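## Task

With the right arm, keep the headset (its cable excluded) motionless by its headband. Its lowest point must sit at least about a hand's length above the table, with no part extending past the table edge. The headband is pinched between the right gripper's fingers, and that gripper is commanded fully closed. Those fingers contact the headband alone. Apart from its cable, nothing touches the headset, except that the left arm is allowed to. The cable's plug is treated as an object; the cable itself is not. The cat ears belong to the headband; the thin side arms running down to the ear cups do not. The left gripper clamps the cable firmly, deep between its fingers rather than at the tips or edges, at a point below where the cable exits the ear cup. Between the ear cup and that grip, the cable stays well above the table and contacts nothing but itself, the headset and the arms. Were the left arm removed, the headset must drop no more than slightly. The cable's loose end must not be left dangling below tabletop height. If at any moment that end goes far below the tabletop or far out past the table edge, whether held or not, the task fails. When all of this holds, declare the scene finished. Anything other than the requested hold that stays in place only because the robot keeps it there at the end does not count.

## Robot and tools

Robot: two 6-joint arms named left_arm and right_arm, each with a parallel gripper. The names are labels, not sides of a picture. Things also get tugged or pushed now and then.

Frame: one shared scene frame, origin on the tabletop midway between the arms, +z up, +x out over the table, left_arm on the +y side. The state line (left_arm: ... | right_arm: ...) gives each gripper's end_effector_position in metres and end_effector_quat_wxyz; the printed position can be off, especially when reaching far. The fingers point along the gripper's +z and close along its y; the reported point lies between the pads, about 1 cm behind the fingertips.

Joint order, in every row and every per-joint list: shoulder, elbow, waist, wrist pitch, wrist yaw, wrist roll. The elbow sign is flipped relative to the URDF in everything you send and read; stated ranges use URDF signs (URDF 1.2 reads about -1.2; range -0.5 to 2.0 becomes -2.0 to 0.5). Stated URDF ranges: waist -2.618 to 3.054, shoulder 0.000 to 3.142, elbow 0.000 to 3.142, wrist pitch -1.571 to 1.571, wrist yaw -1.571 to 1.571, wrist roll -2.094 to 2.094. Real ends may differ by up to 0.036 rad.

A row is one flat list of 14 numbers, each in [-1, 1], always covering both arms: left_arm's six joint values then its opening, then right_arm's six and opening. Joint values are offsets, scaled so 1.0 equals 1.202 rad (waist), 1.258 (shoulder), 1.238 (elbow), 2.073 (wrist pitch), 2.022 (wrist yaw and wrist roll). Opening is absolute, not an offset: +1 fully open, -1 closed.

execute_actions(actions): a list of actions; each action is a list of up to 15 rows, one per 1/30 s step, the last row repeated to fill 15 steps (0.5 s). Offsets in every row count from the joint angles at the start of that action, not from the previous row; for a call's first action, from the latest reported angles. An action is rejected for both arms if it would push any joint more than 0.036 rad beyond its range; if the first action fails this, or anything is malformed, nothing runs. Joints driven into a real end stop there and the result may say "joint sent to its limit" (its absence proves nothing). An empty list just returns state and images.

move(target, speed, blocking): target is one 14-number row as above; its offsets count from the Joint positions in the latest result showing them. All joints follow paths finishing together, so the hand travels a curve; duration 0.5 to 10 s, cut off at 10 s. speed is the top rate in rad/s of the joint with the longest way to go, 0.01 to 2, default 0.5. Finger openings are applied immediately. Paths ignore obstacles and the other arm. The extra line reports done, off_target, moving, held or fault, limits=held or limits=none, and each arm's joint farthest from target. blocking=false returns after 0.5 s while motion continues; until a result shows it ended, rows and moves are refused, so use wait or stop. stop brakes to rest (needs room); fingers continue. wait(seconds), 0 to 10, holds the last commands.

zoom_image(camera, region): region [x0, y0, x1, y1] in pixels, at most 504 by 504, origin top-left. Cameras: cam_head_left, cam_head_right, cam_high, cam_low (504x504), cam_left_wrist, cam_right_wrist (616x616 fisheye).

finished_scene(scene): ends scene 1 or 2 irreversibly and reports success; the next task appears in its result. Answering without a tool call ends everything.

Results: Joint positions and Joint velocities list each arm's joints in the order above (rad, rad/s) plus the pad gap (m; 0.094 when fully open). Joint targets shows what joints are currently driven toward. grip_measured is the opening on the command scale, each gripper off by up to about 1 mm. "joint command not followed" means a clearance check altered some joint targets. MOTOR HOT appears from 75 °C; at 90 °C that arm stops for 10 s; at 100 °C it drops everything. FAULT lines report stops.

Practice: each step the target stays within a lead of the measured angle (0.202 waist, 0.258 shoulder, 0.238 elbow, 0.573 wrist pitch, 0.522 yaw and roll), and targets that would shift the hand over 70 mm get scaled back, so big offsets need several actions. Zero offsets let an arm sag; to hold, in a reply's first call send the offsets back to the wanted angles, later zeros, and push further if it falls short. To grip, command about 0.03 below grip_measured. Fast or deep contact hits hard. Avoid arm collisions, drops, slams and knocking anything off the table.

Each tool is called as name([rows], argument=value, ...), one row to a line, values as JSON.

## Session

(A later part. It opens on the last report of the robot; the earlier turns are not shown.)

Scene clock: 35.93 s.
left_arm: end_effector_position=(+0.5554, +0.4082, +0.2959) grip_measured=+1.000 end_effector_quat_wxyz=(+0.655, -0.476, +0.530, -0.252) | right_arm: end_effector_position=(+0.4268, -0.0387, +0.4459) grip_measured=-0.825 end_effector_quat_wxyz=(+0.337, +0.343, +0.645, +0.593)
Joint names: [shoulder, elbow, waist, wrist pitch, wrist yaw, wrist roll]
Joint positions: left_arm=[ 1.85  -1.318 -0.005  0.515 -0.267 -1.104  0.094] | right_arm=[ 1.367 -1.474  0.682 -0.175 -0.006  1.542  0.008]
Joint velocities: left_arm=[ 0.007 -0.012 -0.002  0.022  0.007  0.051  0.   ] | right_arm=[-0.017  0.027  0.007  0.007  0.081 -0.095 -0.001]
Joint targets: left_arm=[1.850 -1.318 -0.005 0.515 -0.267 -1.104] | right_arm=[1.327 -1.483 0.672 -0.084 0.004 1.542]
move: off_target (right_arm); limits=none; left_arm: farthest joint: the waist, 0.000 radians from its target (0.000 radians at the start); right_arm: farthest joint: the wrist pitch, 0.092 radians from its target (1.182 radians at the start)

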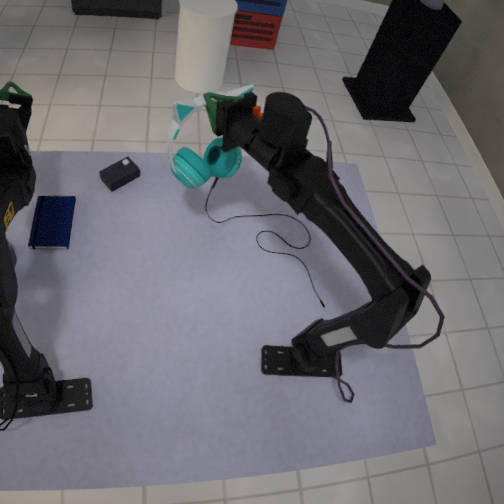

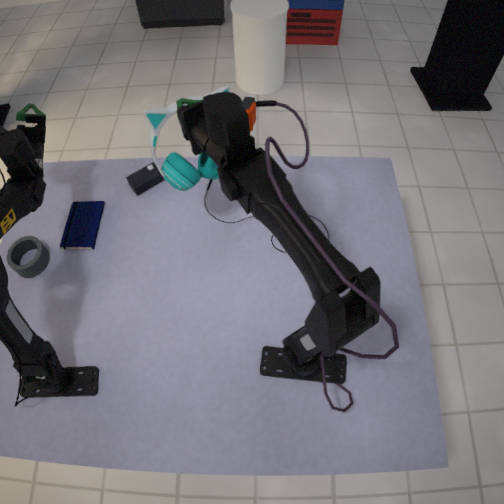

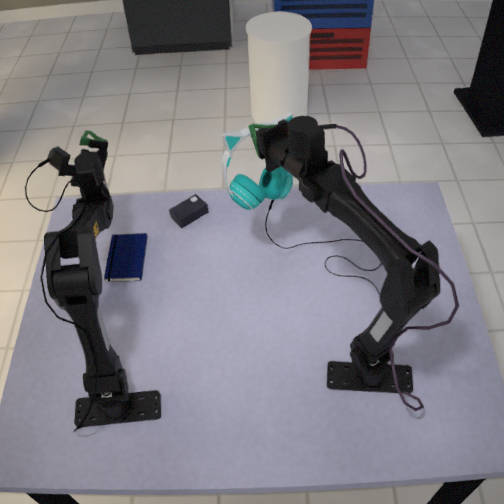

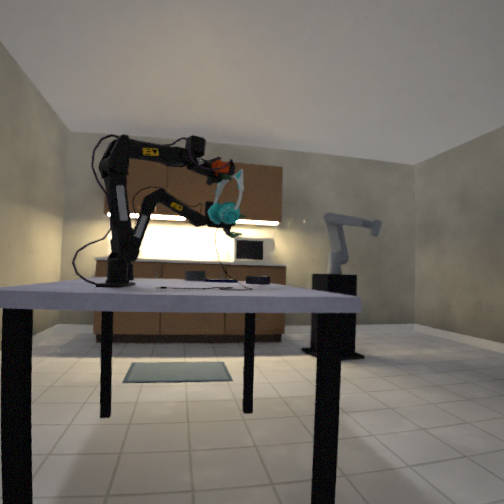

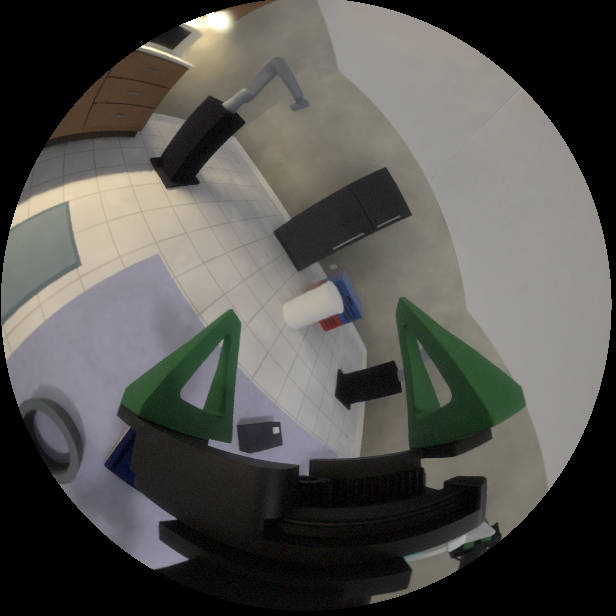

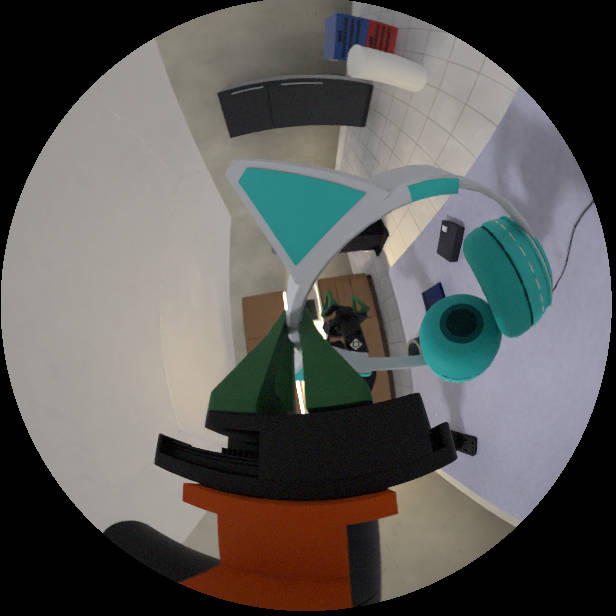

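move(target=[0.1,0.1,-0.3,0.12,0.132,0.545,1,-0.03,0,0,0.044,0,0,-1], speed=0.7)

move(target=[0,0,-0.38,0,0,0,1,-0.03,0,0,0.044,0,0,-1])

Scene clock: 43.63 s.
left_arm: end_effector_position=(+0.5562, +0.1565, +0.2274) grip_measured=+1.000 end_effector_quat_wxyz=(+0.691, +0.086, +0.712, -0.090) | right_arm: end_effector_position=(+0.4276, -0.0382, +0.4385) grip_measured=-0.825 end_effector_quat_wxyz=(+0.334, +0.346, +0.650, +0.589)
Joint names: [shoulder, elbow, waist, wrist pitch, wrist yaw, wrist roll]
Joint positions: left_arm=[ 1.97  -1.202 -0.361  0.738 -0.009 -0.01   0.094] | right_arm=[ 1.367 -1.459  0.682 -0.175 -0.006  1.542  0.008]
Joint velocities: left_arm=[ 0.007 -0.007 -0.002  0.022 -0.022  0.037  0.   ] | right_arm=[-0.012  0.017  0.017 -0.066  0.022 -0.037 -0.001]
Joint targets: left_arm=[1.976 -1.195 -0.366 0.764 -0.000 -0.002] | right_arm=[1.329 -1.474 0.682 -0.084 -0.006 1.542]
move: off_target (left_arm, right_arm); limits=none; left_arm: farthest joint: the wrist pitch, 0.026 radians from its target (0.248 radians at the start); right_arm: farthest joint: the wrist pitch, 0.092 radians from its target (0.092 radians at the start)

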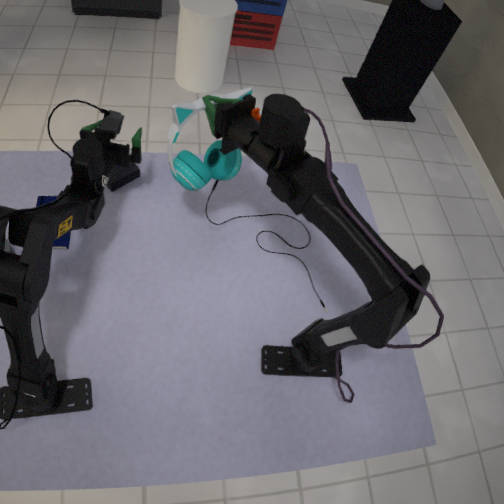

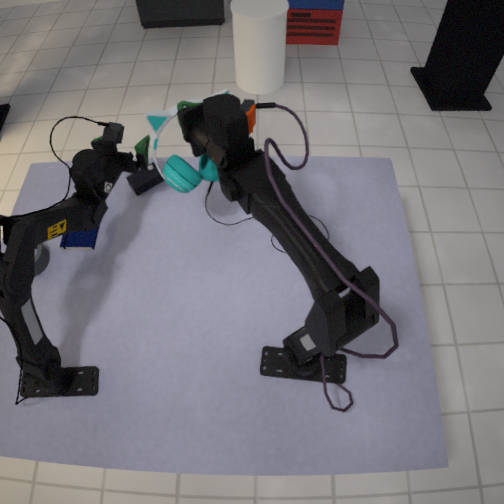

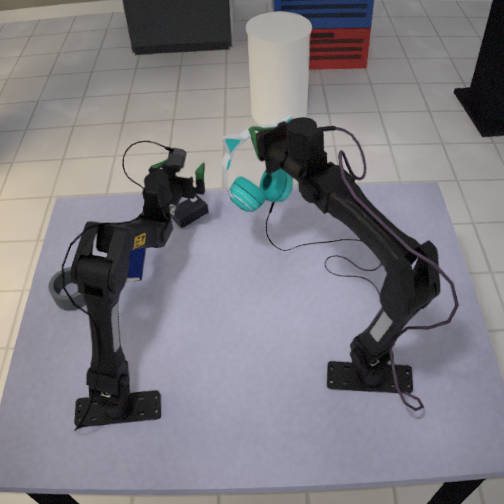

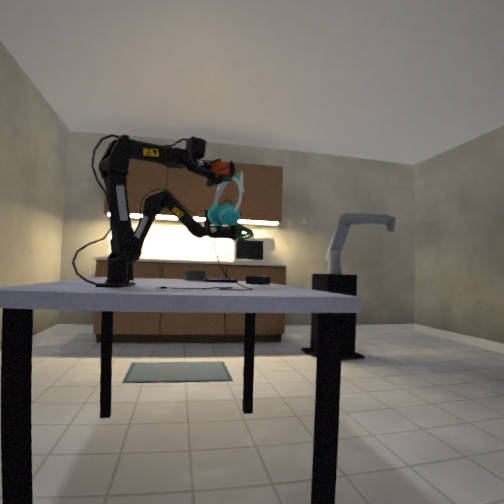

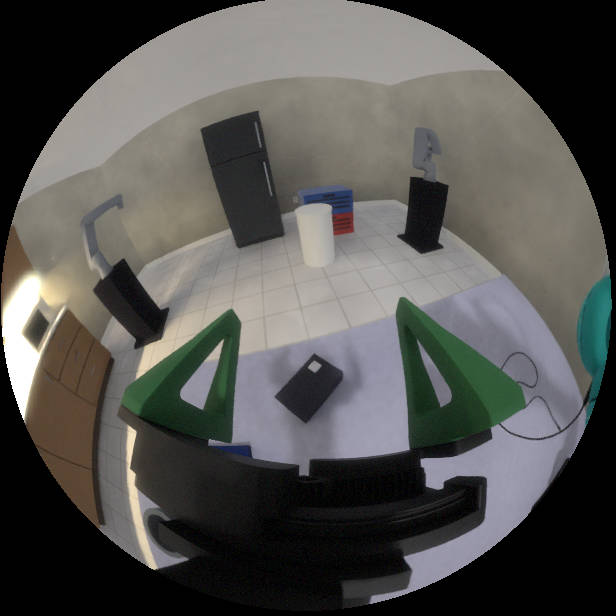

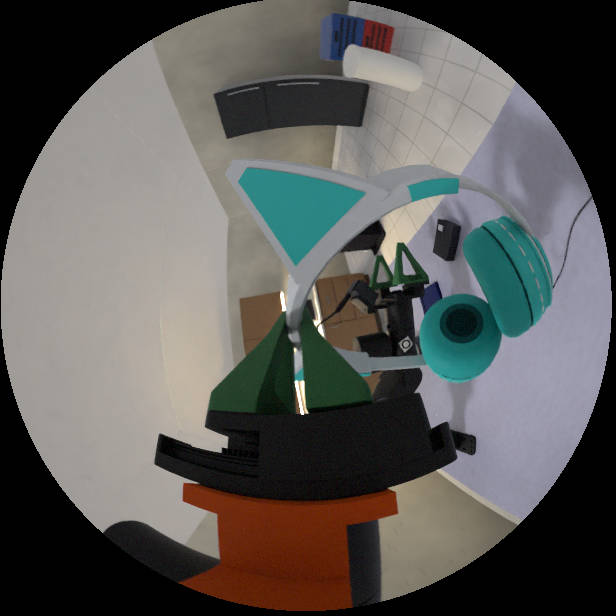

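Scene clock: 45.07 s.
left_arm: end_effector_position=(+0.4674, -0.0332, +0.2187) grip_measured=+1.000 end_effector_quat_wxyz=(+0.658, +0.192, +0.704, -0.188) | right_arm: end_effector_position=(+0.4219, -0.0516, +0.4101) grip_measured=-0.754 end_effector_quat_wxyz=(+0.332, +0.364, +0.685, +0.537)
Joint names: [shoulder, elbow, waist, wrist pitch, wrist yaw, wrist roll]
Joint positions: left_arm=[ 1.97  -1.202 -0.746  0.703 -0.1   -0.018  0.094] | right_arm=[ 1.341 -1.443  0.675 -0.306  0.024  1.51   0.012]
Joint velocities: left_arm=[ 0.027 -0.007  0.007  0.022  0.037 -0.007  0.   ] | right_arm=[-0.017  0.002  0.002  0.022  0.051 -0.007  0.001]
Joint targets: left_arm=[1.970 -1.202 -0.818 0.738 -0.009 -0.010] | right_arm=[1.329 -1.459 0.682 -0.084 -0.006 1.542]
move: off_target (left_arm, right_arm); limits=none; left_arm: farthest joint: the wrist yaw, 0.091 radians from its target (0.000 radians at the start); right_arm: farthest joint: the wrist pitch, 0.222 radians from its target (0.092 radians at the start)

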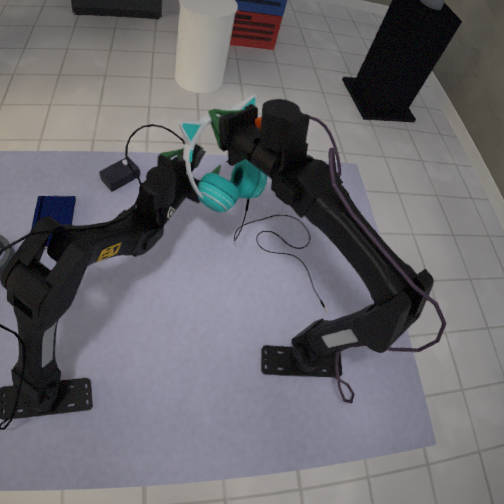

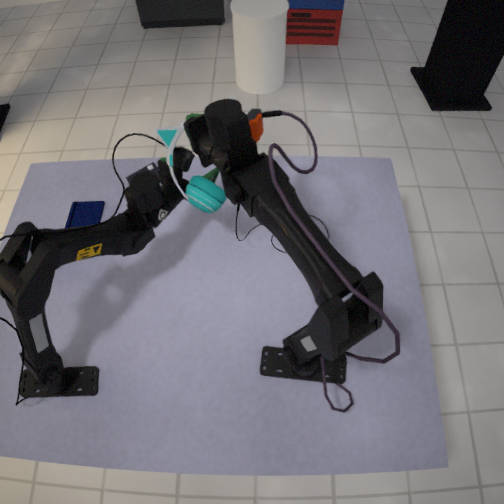

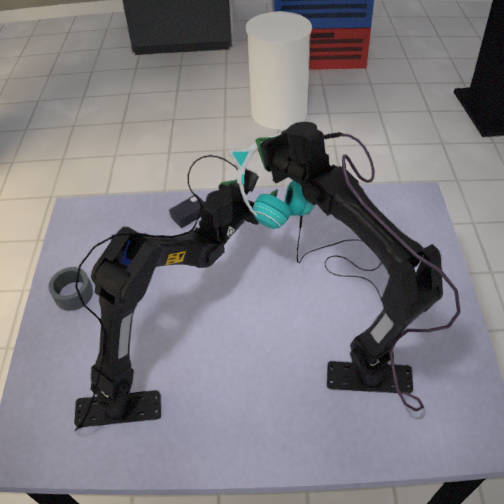

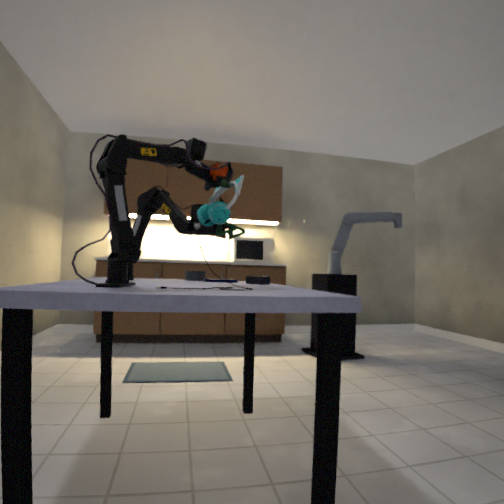

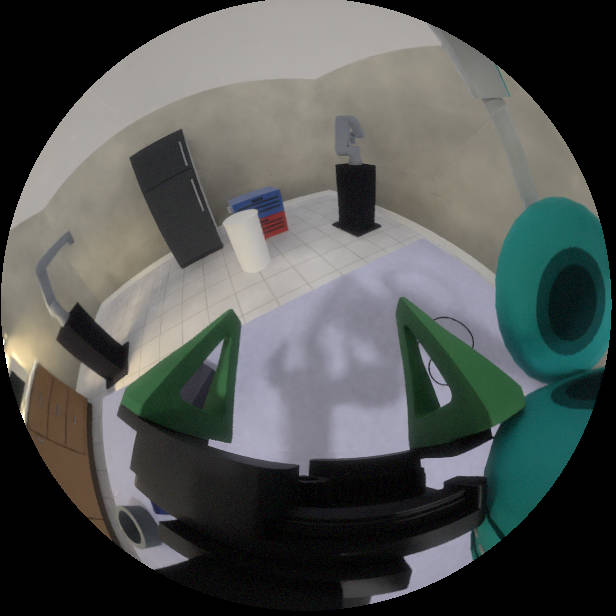

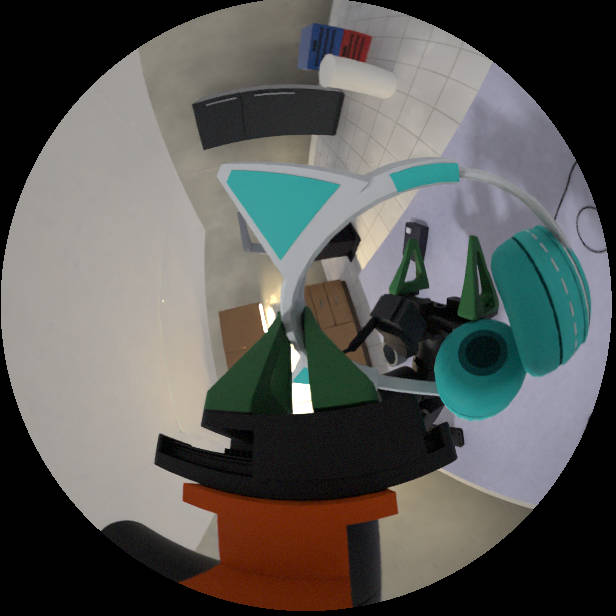

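Bumped. Back off, retract and lower, raise right.

move(target=[0,0,0.25,0,0.05,0,1,-0.01,-0.05,0,0.11,0,0,-1])

move(target=[-0.08,0.3,0,0.12,0,0,1,-0.03,-0.15,0,0.04,0,0,-1])

move(target=[0,0,-0.5,0,0,0,1,-0.03,-0.02,0,0.04,0,0,-1], speed=0.3)

Scene clock: 49.60 s.
left_arm: end_effector_position=(+0.5417, +0.1115, +0.2023) grip_measured=+1.000 end_effector_quat_wxyz=(+0.657, +0.117, +0.735, -0.114) | right_arm: end_effector_position=(+0.4255, -0.0503, +0.4527) grip_measured=-0.825 end_effector_quat_wxyz=(+0.363, +0.343, +0.638, +0.587)
Joint names: [shoulder, elbow, waist, wrist pitch, wrist yaw, wrist roll]
Joint positions: left_arm=[ 1.982 -1.196 -0.441  0.677 -0.008 -0.015  0.094] | right_arm=[ 1.343 -1.463  0.675 -0.169  0.028  1.512  0.008]
Joint velocities: left_arm=[-0.022 -0.002 -0.007  0.037 -0.051  0.037  0.   ] | right_arm=[ 0.007  0.007 -0.027 -0.051 -0.007  0.022 -0.001]
Joint targets: left_arm=[1.970 -1.202 -0.446 0.703 0.001 -0.019] | right_arm=[1.329 -1.505 0.675 -0.078 0.023 1.510]
move: off_target (left_arm, right_arm); limits=none; left_arm: farthest joint: the wrist pitch, 0.026 radians from its target (0.000 radians at the start); right_arm: farthest joint: the wrist pitch, 0.091 radians from its target (0.228 radians at the start)

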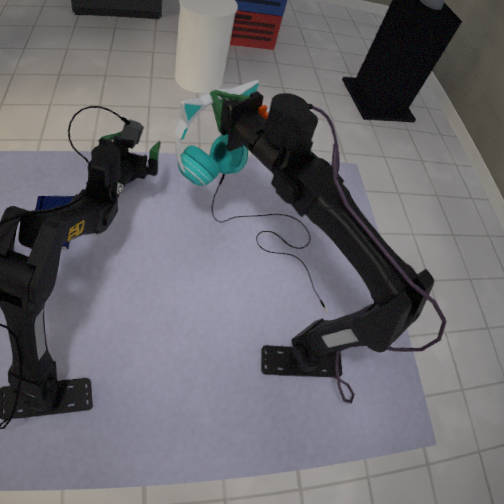

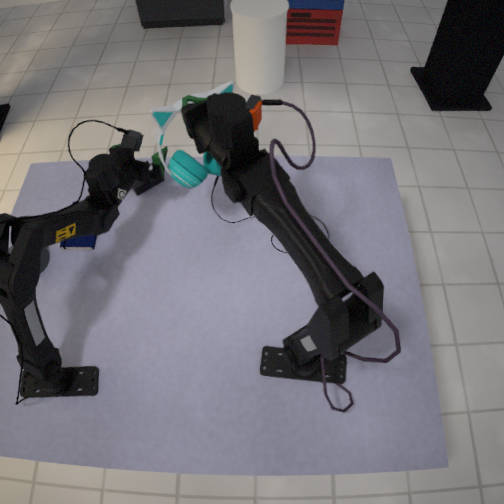

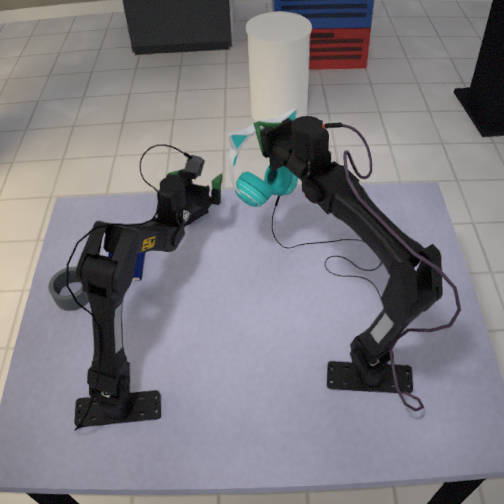

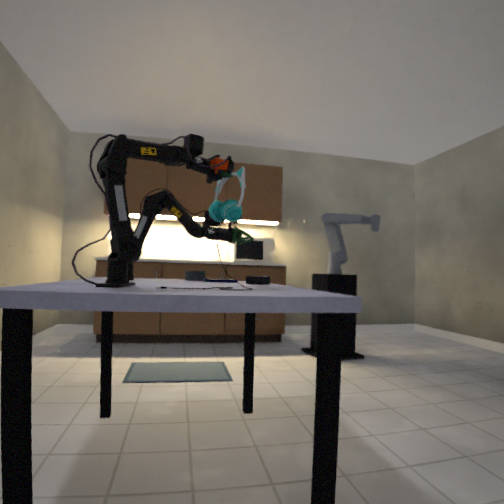

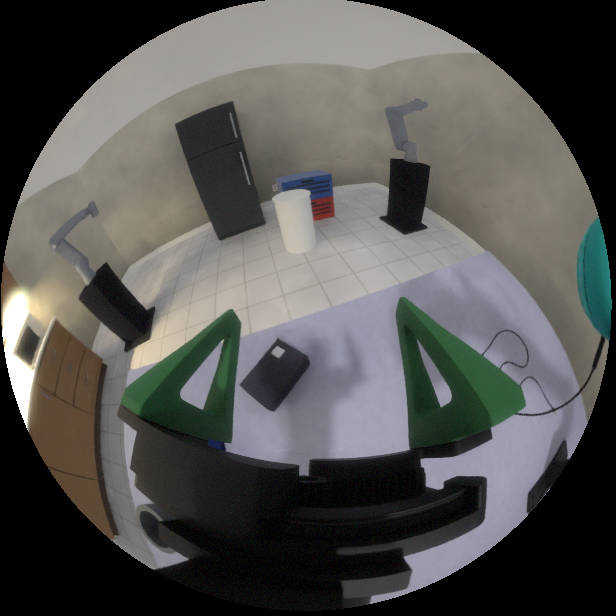

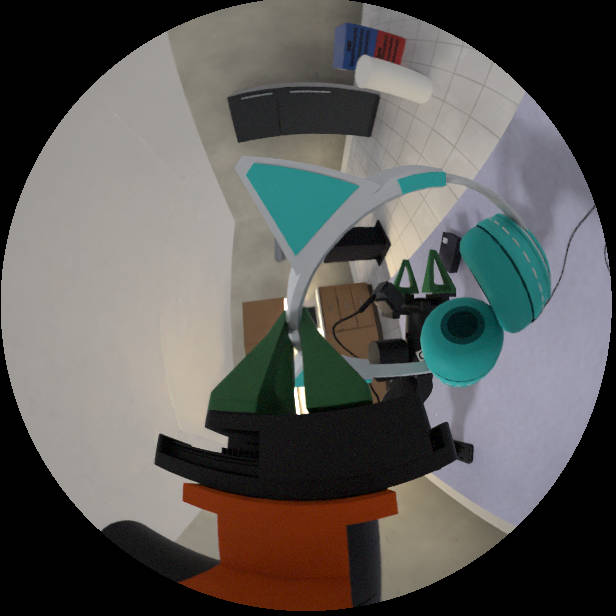

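Scene clock: 51.10 s.
left_arm: end_effector_position=(+0.4784, +0.1338, +0.1331) grip_measured=+1.000 end_effector_quat_wxyz=(+0.629, +0.121, +0.760, -0.109) | right_arm: end_effector_position=(+0.4118, -0.0588, +0.5207) grip_measured=-0.825 end_effector_quat_wxyz=(+0.386, +0.321, +0.593, +0.630)
Joint names: [shoulder, elbow, waist, wrist pitch, wrist yaw, wrist roll]
Joint positions: left_arm=[ 1.915 -0.831 -0.441  0.899 -0.008 -0.015  0.094] | right_arm=[ 1.343 -1.608  0.675 -0.174  0.028  1.514  0.008]
Joint velocities: left_arm=[-0.007 -0.007  0.002 -0.022 -0.022  0.022  0.   ] | right_arm=[ 0.002 -0.012 -0.012 -0.022  0.11   0.007 -0.001]
Joint targets: left_arm=[1.882 -0.824 -0.441 0.926 -0.008 -0.015] | right_arm=[1.305 -1.649 0.675 -0.086 0.028 1.512]
move: off_target (left_arm, right_arm); limits=none; left_arm: farthest joint: the shoulder, 0.033 radians from its target (0.101 radians at the start); right_arm: farthest joint: the wrist pitch, 0.088 radians from its target (0.082 radians at the start)

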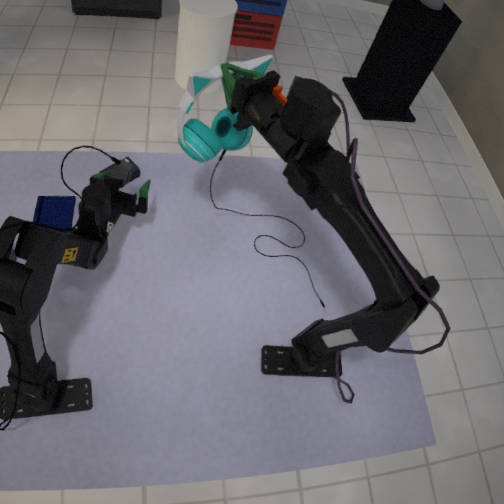

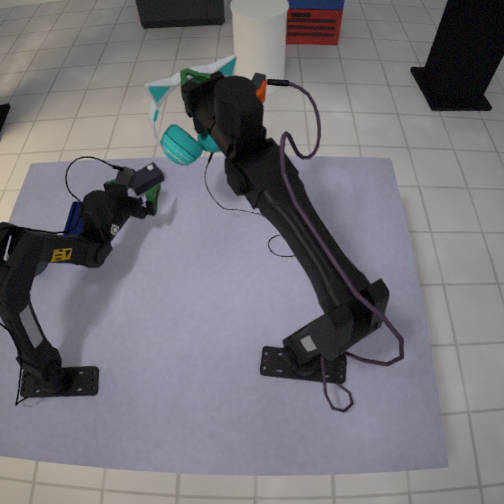

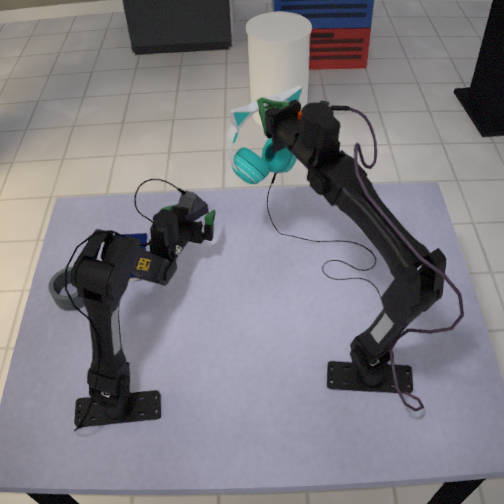

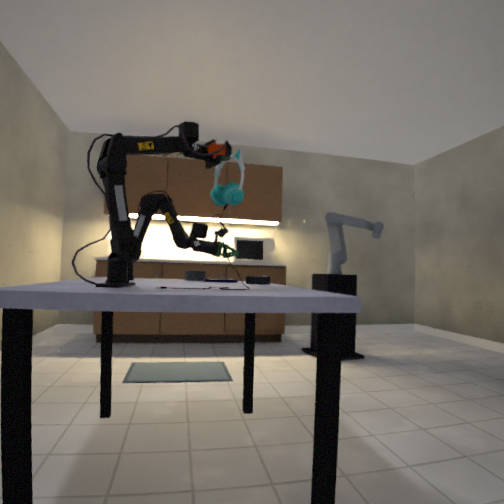

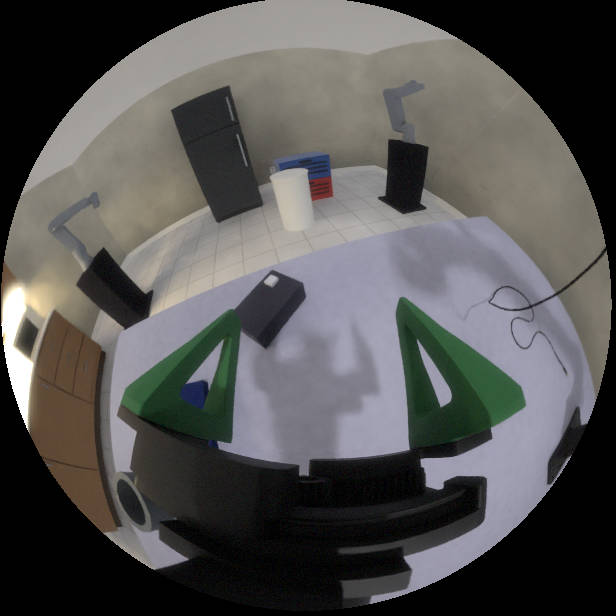

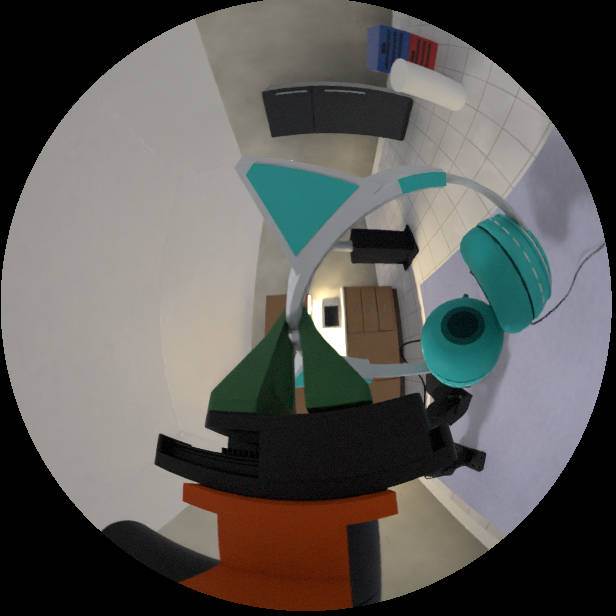

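Scene clock: 53.47 s.
left_arm: end_effector_position=(+0.2977, -0.1132, +0.1331) grip_measured=+1.000 end_effector_quat_wxyz=(+0.570, +0.339, +0.691, -0.289) | right_arm: end_effector_position=(+0.4135, -0.0577, +0.5114) grip_measured=-0.825 end_effector_quat_wxyz=(+0.381, +0.326, +0.601, +0.622)
Joint names: [shoulder, elbow, waist, wrist pitch, wrist yaw, wrist roll]
Joint positions: left_arm=[ 1.915 -0.831 -1.037  0.899 -0.009 -0.015  0.094] | right_arm=[ 1.343 -1.596  0.675 -0.188  0.028  1.515  0.008]
Joint velocities: left_arm=[ 0.007  0.007 -0.017 -0.095  0.007 -0.037  0.   ] | right_arm=[-0.002  0.002 -0.002 -0.022 -0.037 -0.051  0.   ]
Joint targets: left_arm=[1.915 -0.831 -1.042 0.899 -0.009 -0.015] | right_arm=[1.305 -1.633 0.675 -0.091 0.028 1.514]
move: off_target (right_arm); limits=none; left_arm: farthest joint: the waist, 0.005 radians from its target (0.601 radians at the start); right_arm: farthest joint: the wrist pitch, 0.097 radians from its target (0.083 radians at the start)

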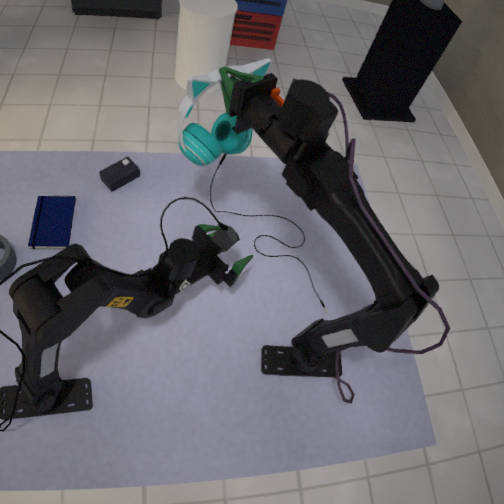

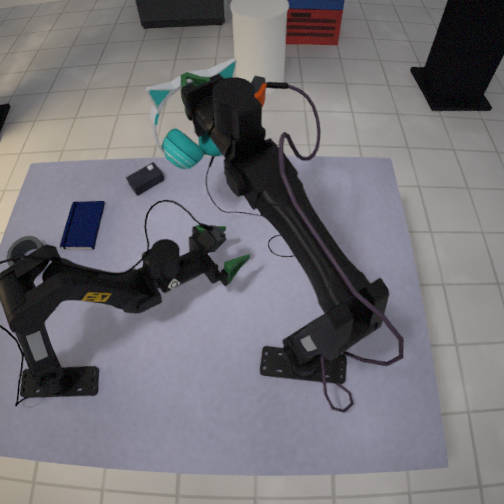

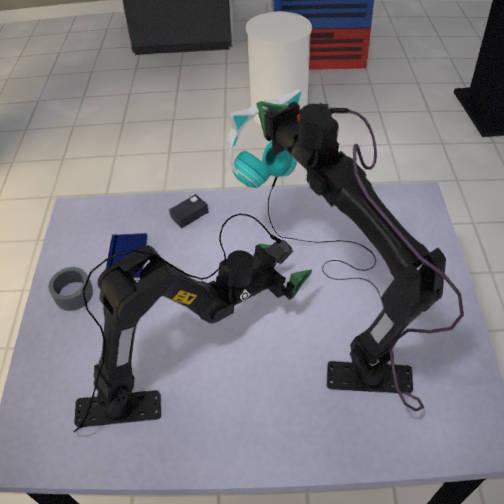

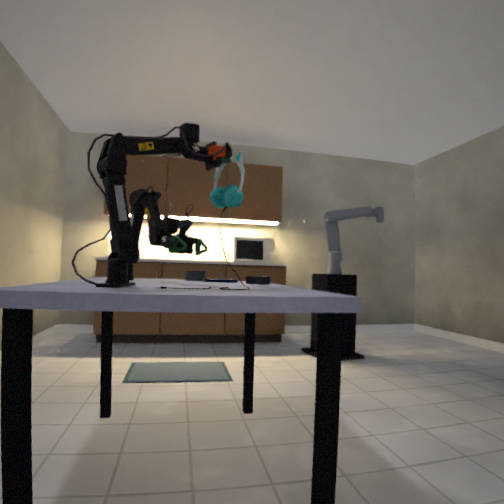

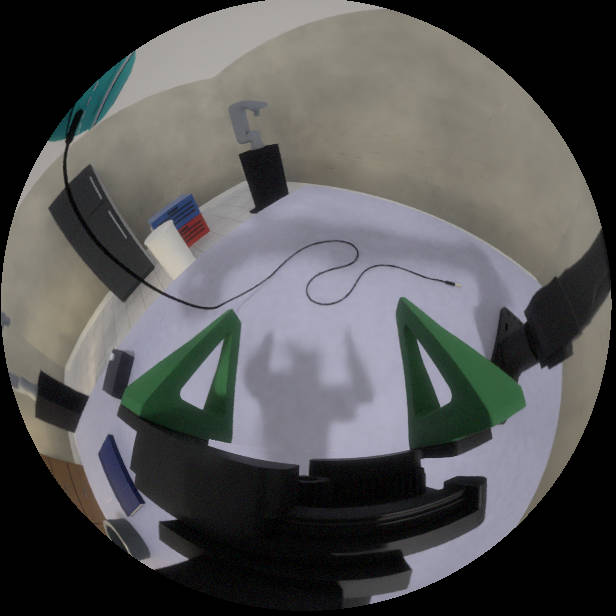

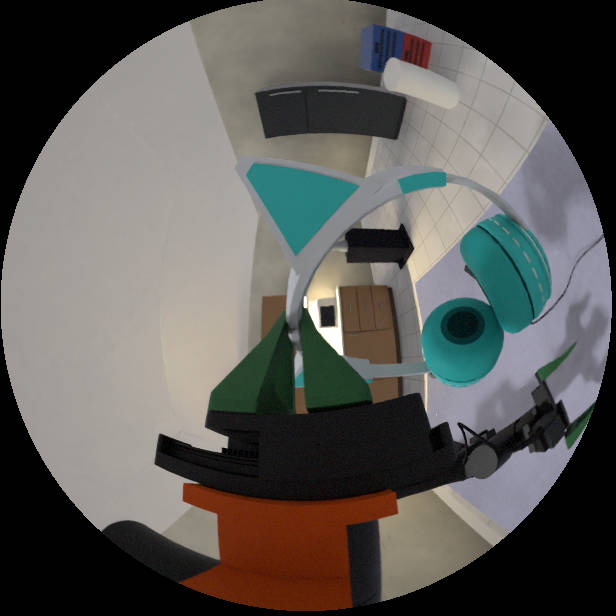

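move(target=[-0.22,0.12,0.08,-0.03,0,0,1,-0.03,-0.03,0,0.047,0,0,-1])

move(target=[-0.02,0,0.17,0.01,0,0,1,-0.03,-0.03,0,0.047,0,0,-1], speed=0.3)

Scene clock: 58.43 s.
left_arm: end_effector_position=(+0.3050, -0.0536, +0.1831) grip_measured=+1.000 end_effector_quat_wxyz=(+0.603, +0.301, +0.687, -0.274) | right_arm: end_effector_position=(+0.4142, -0.0573, +0.5084) grip_measured=-0.825 end_effector_quat_wxyz=(+0.380, +0.327, +0.603, +0.620)
Joint names: [shoulder, elbow, waist, wrist pitch, wrist yaw, wrist roll]
Joint positions: left_arm=[ 1.663 -0.696 -0.951  0.843 -0.009 -0.015  0.094] | right_arm=[ 1.343 -1.589  0.675 -0.188  0.028  1.517  0.008]
Joint velocities: left_arm=[-0.007 -0.007  0.002 -0.066  0.051 -0.007  0.   ] | right_arm=[-0.002  0.007 -0.007 -0.066  0.066  0.007 -0.001]
Joint targets: left_arm=[1.638 -0.683 -0.941 0.837 -0.009 -0.015] | right_arm=[1.305 -1.633 0.675 -0.091 0.028 1.515]
move: off_target (left_arm, right_arm); limits=none; left_arm: farthest joint: the shoulder, 0.025 radians from its target (0.276 radians at the start); right_arm: farthest joint: the wrist pitch, 0.098 radians from its target (0.098 radians at the start)

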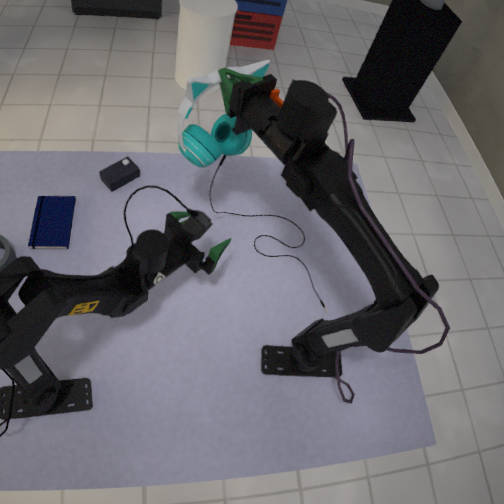

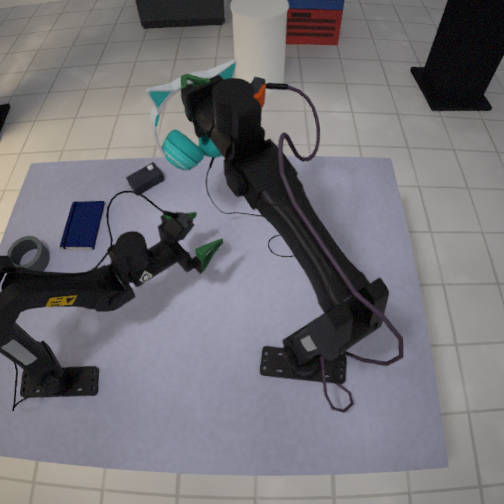

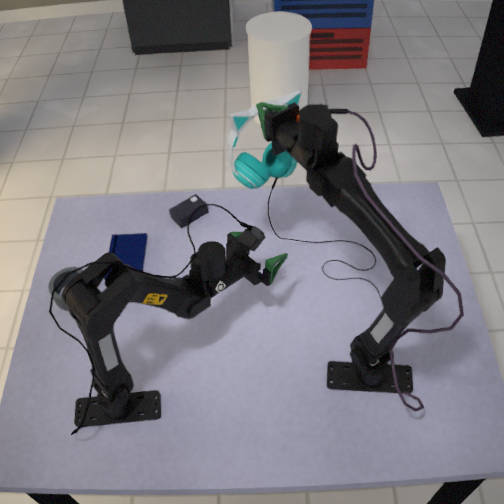

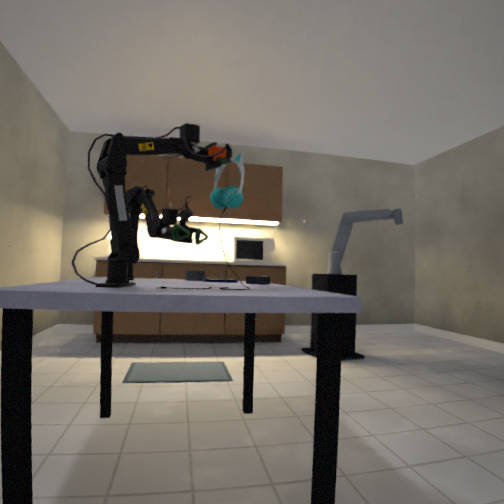

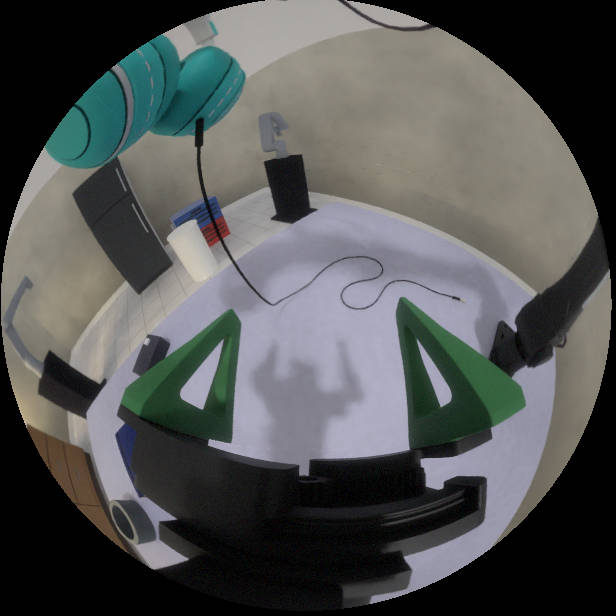

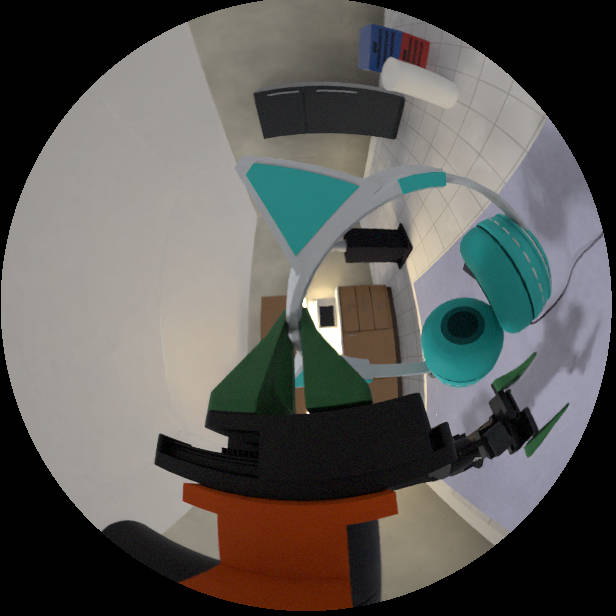

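Scene clock: 59.60 s.
left_arm: end_effector_position=(+0.3689, +0.0157, +0.1831) grip_measured=+1.000 end_effector_quat_wxyz=(+0.627, +0.232, +0.713, -0.214) | right_arm: end_effector_position=(+0.4150, -0.0568, +0.5052) grip_measured=-0.825 end_effector_quat_wxyz=(+0.378, +0.329, +0.605, +0.619)
Joint names: [shoulder, elbow, waist, wrist pitch, wrist yaw, wrist roll]
Joint positions: left_arm=[ 1.663 -0.696 -0.754  0.843 -0.009 -0.015  0.094] | right_arm=[ 1.343 -1.583  0.675 -0.188  0.028  1.518  0.008]
Joint velocities: left_arm=[ 0.002  0.007  0.007  0.037 -0.037  0.007  0.   ] | right_arm=[-0.012 -0.007  0.012  0.051 -0.007 -0.022  0.001]
Joint targets: left_arm=[1.638 -0.696 -0.747 0.864 -0.009 -0.015] | right_arm=[1.305 -1.627 0.675 -0.091 0.028 1.517]
move: off_target (left_arm, right_arm); limits=none; left_arm: farthest joint: the shoulder, 0.025 radians from its target (0.025 radians at the start); right_arm: farthest joint: the wrist pitch, 0.097 radians from its target (0.098 radians at the start)

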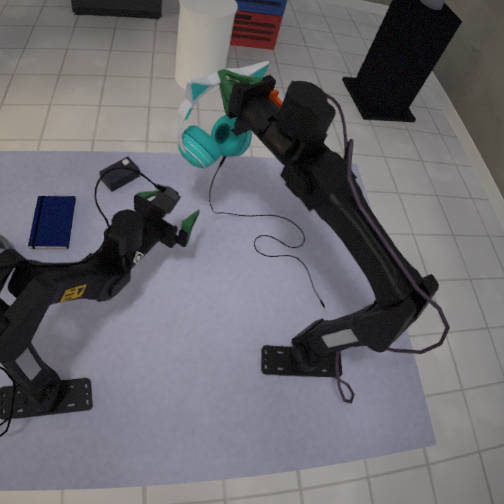

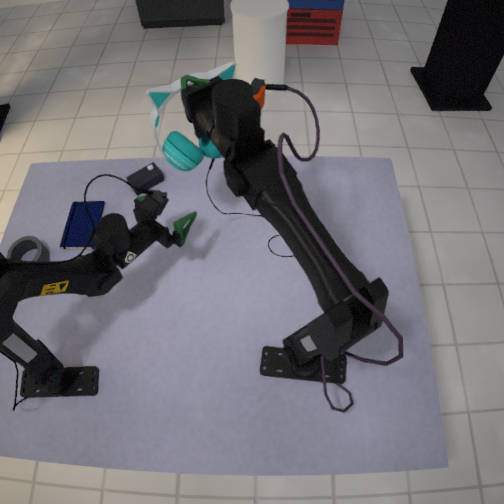

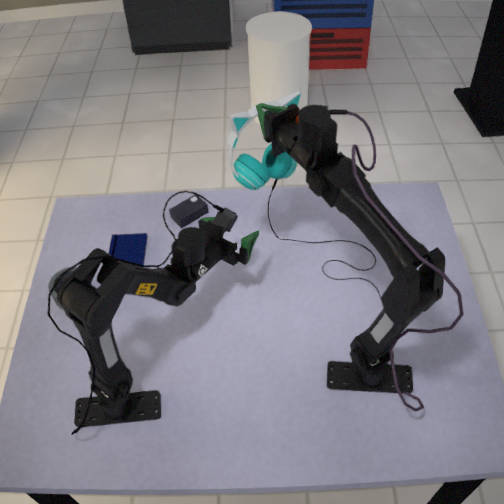

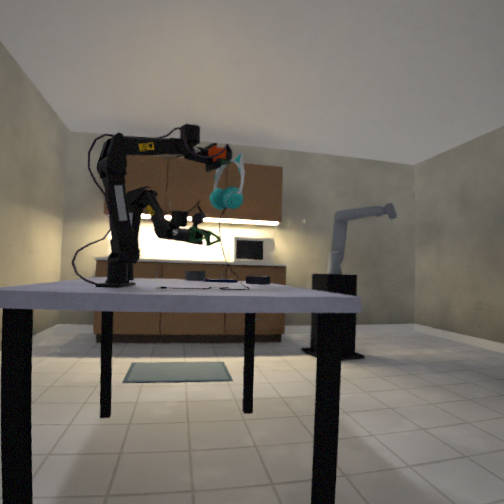

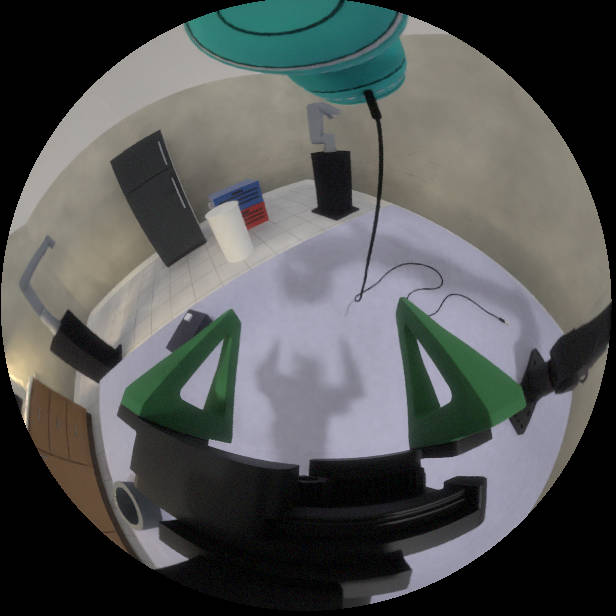

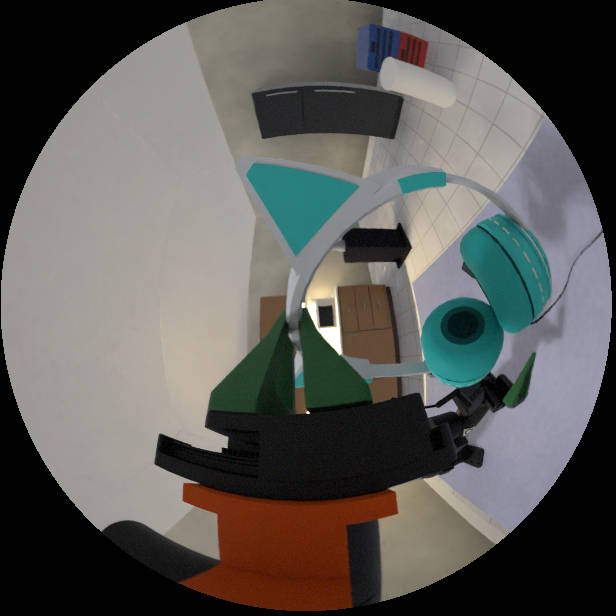

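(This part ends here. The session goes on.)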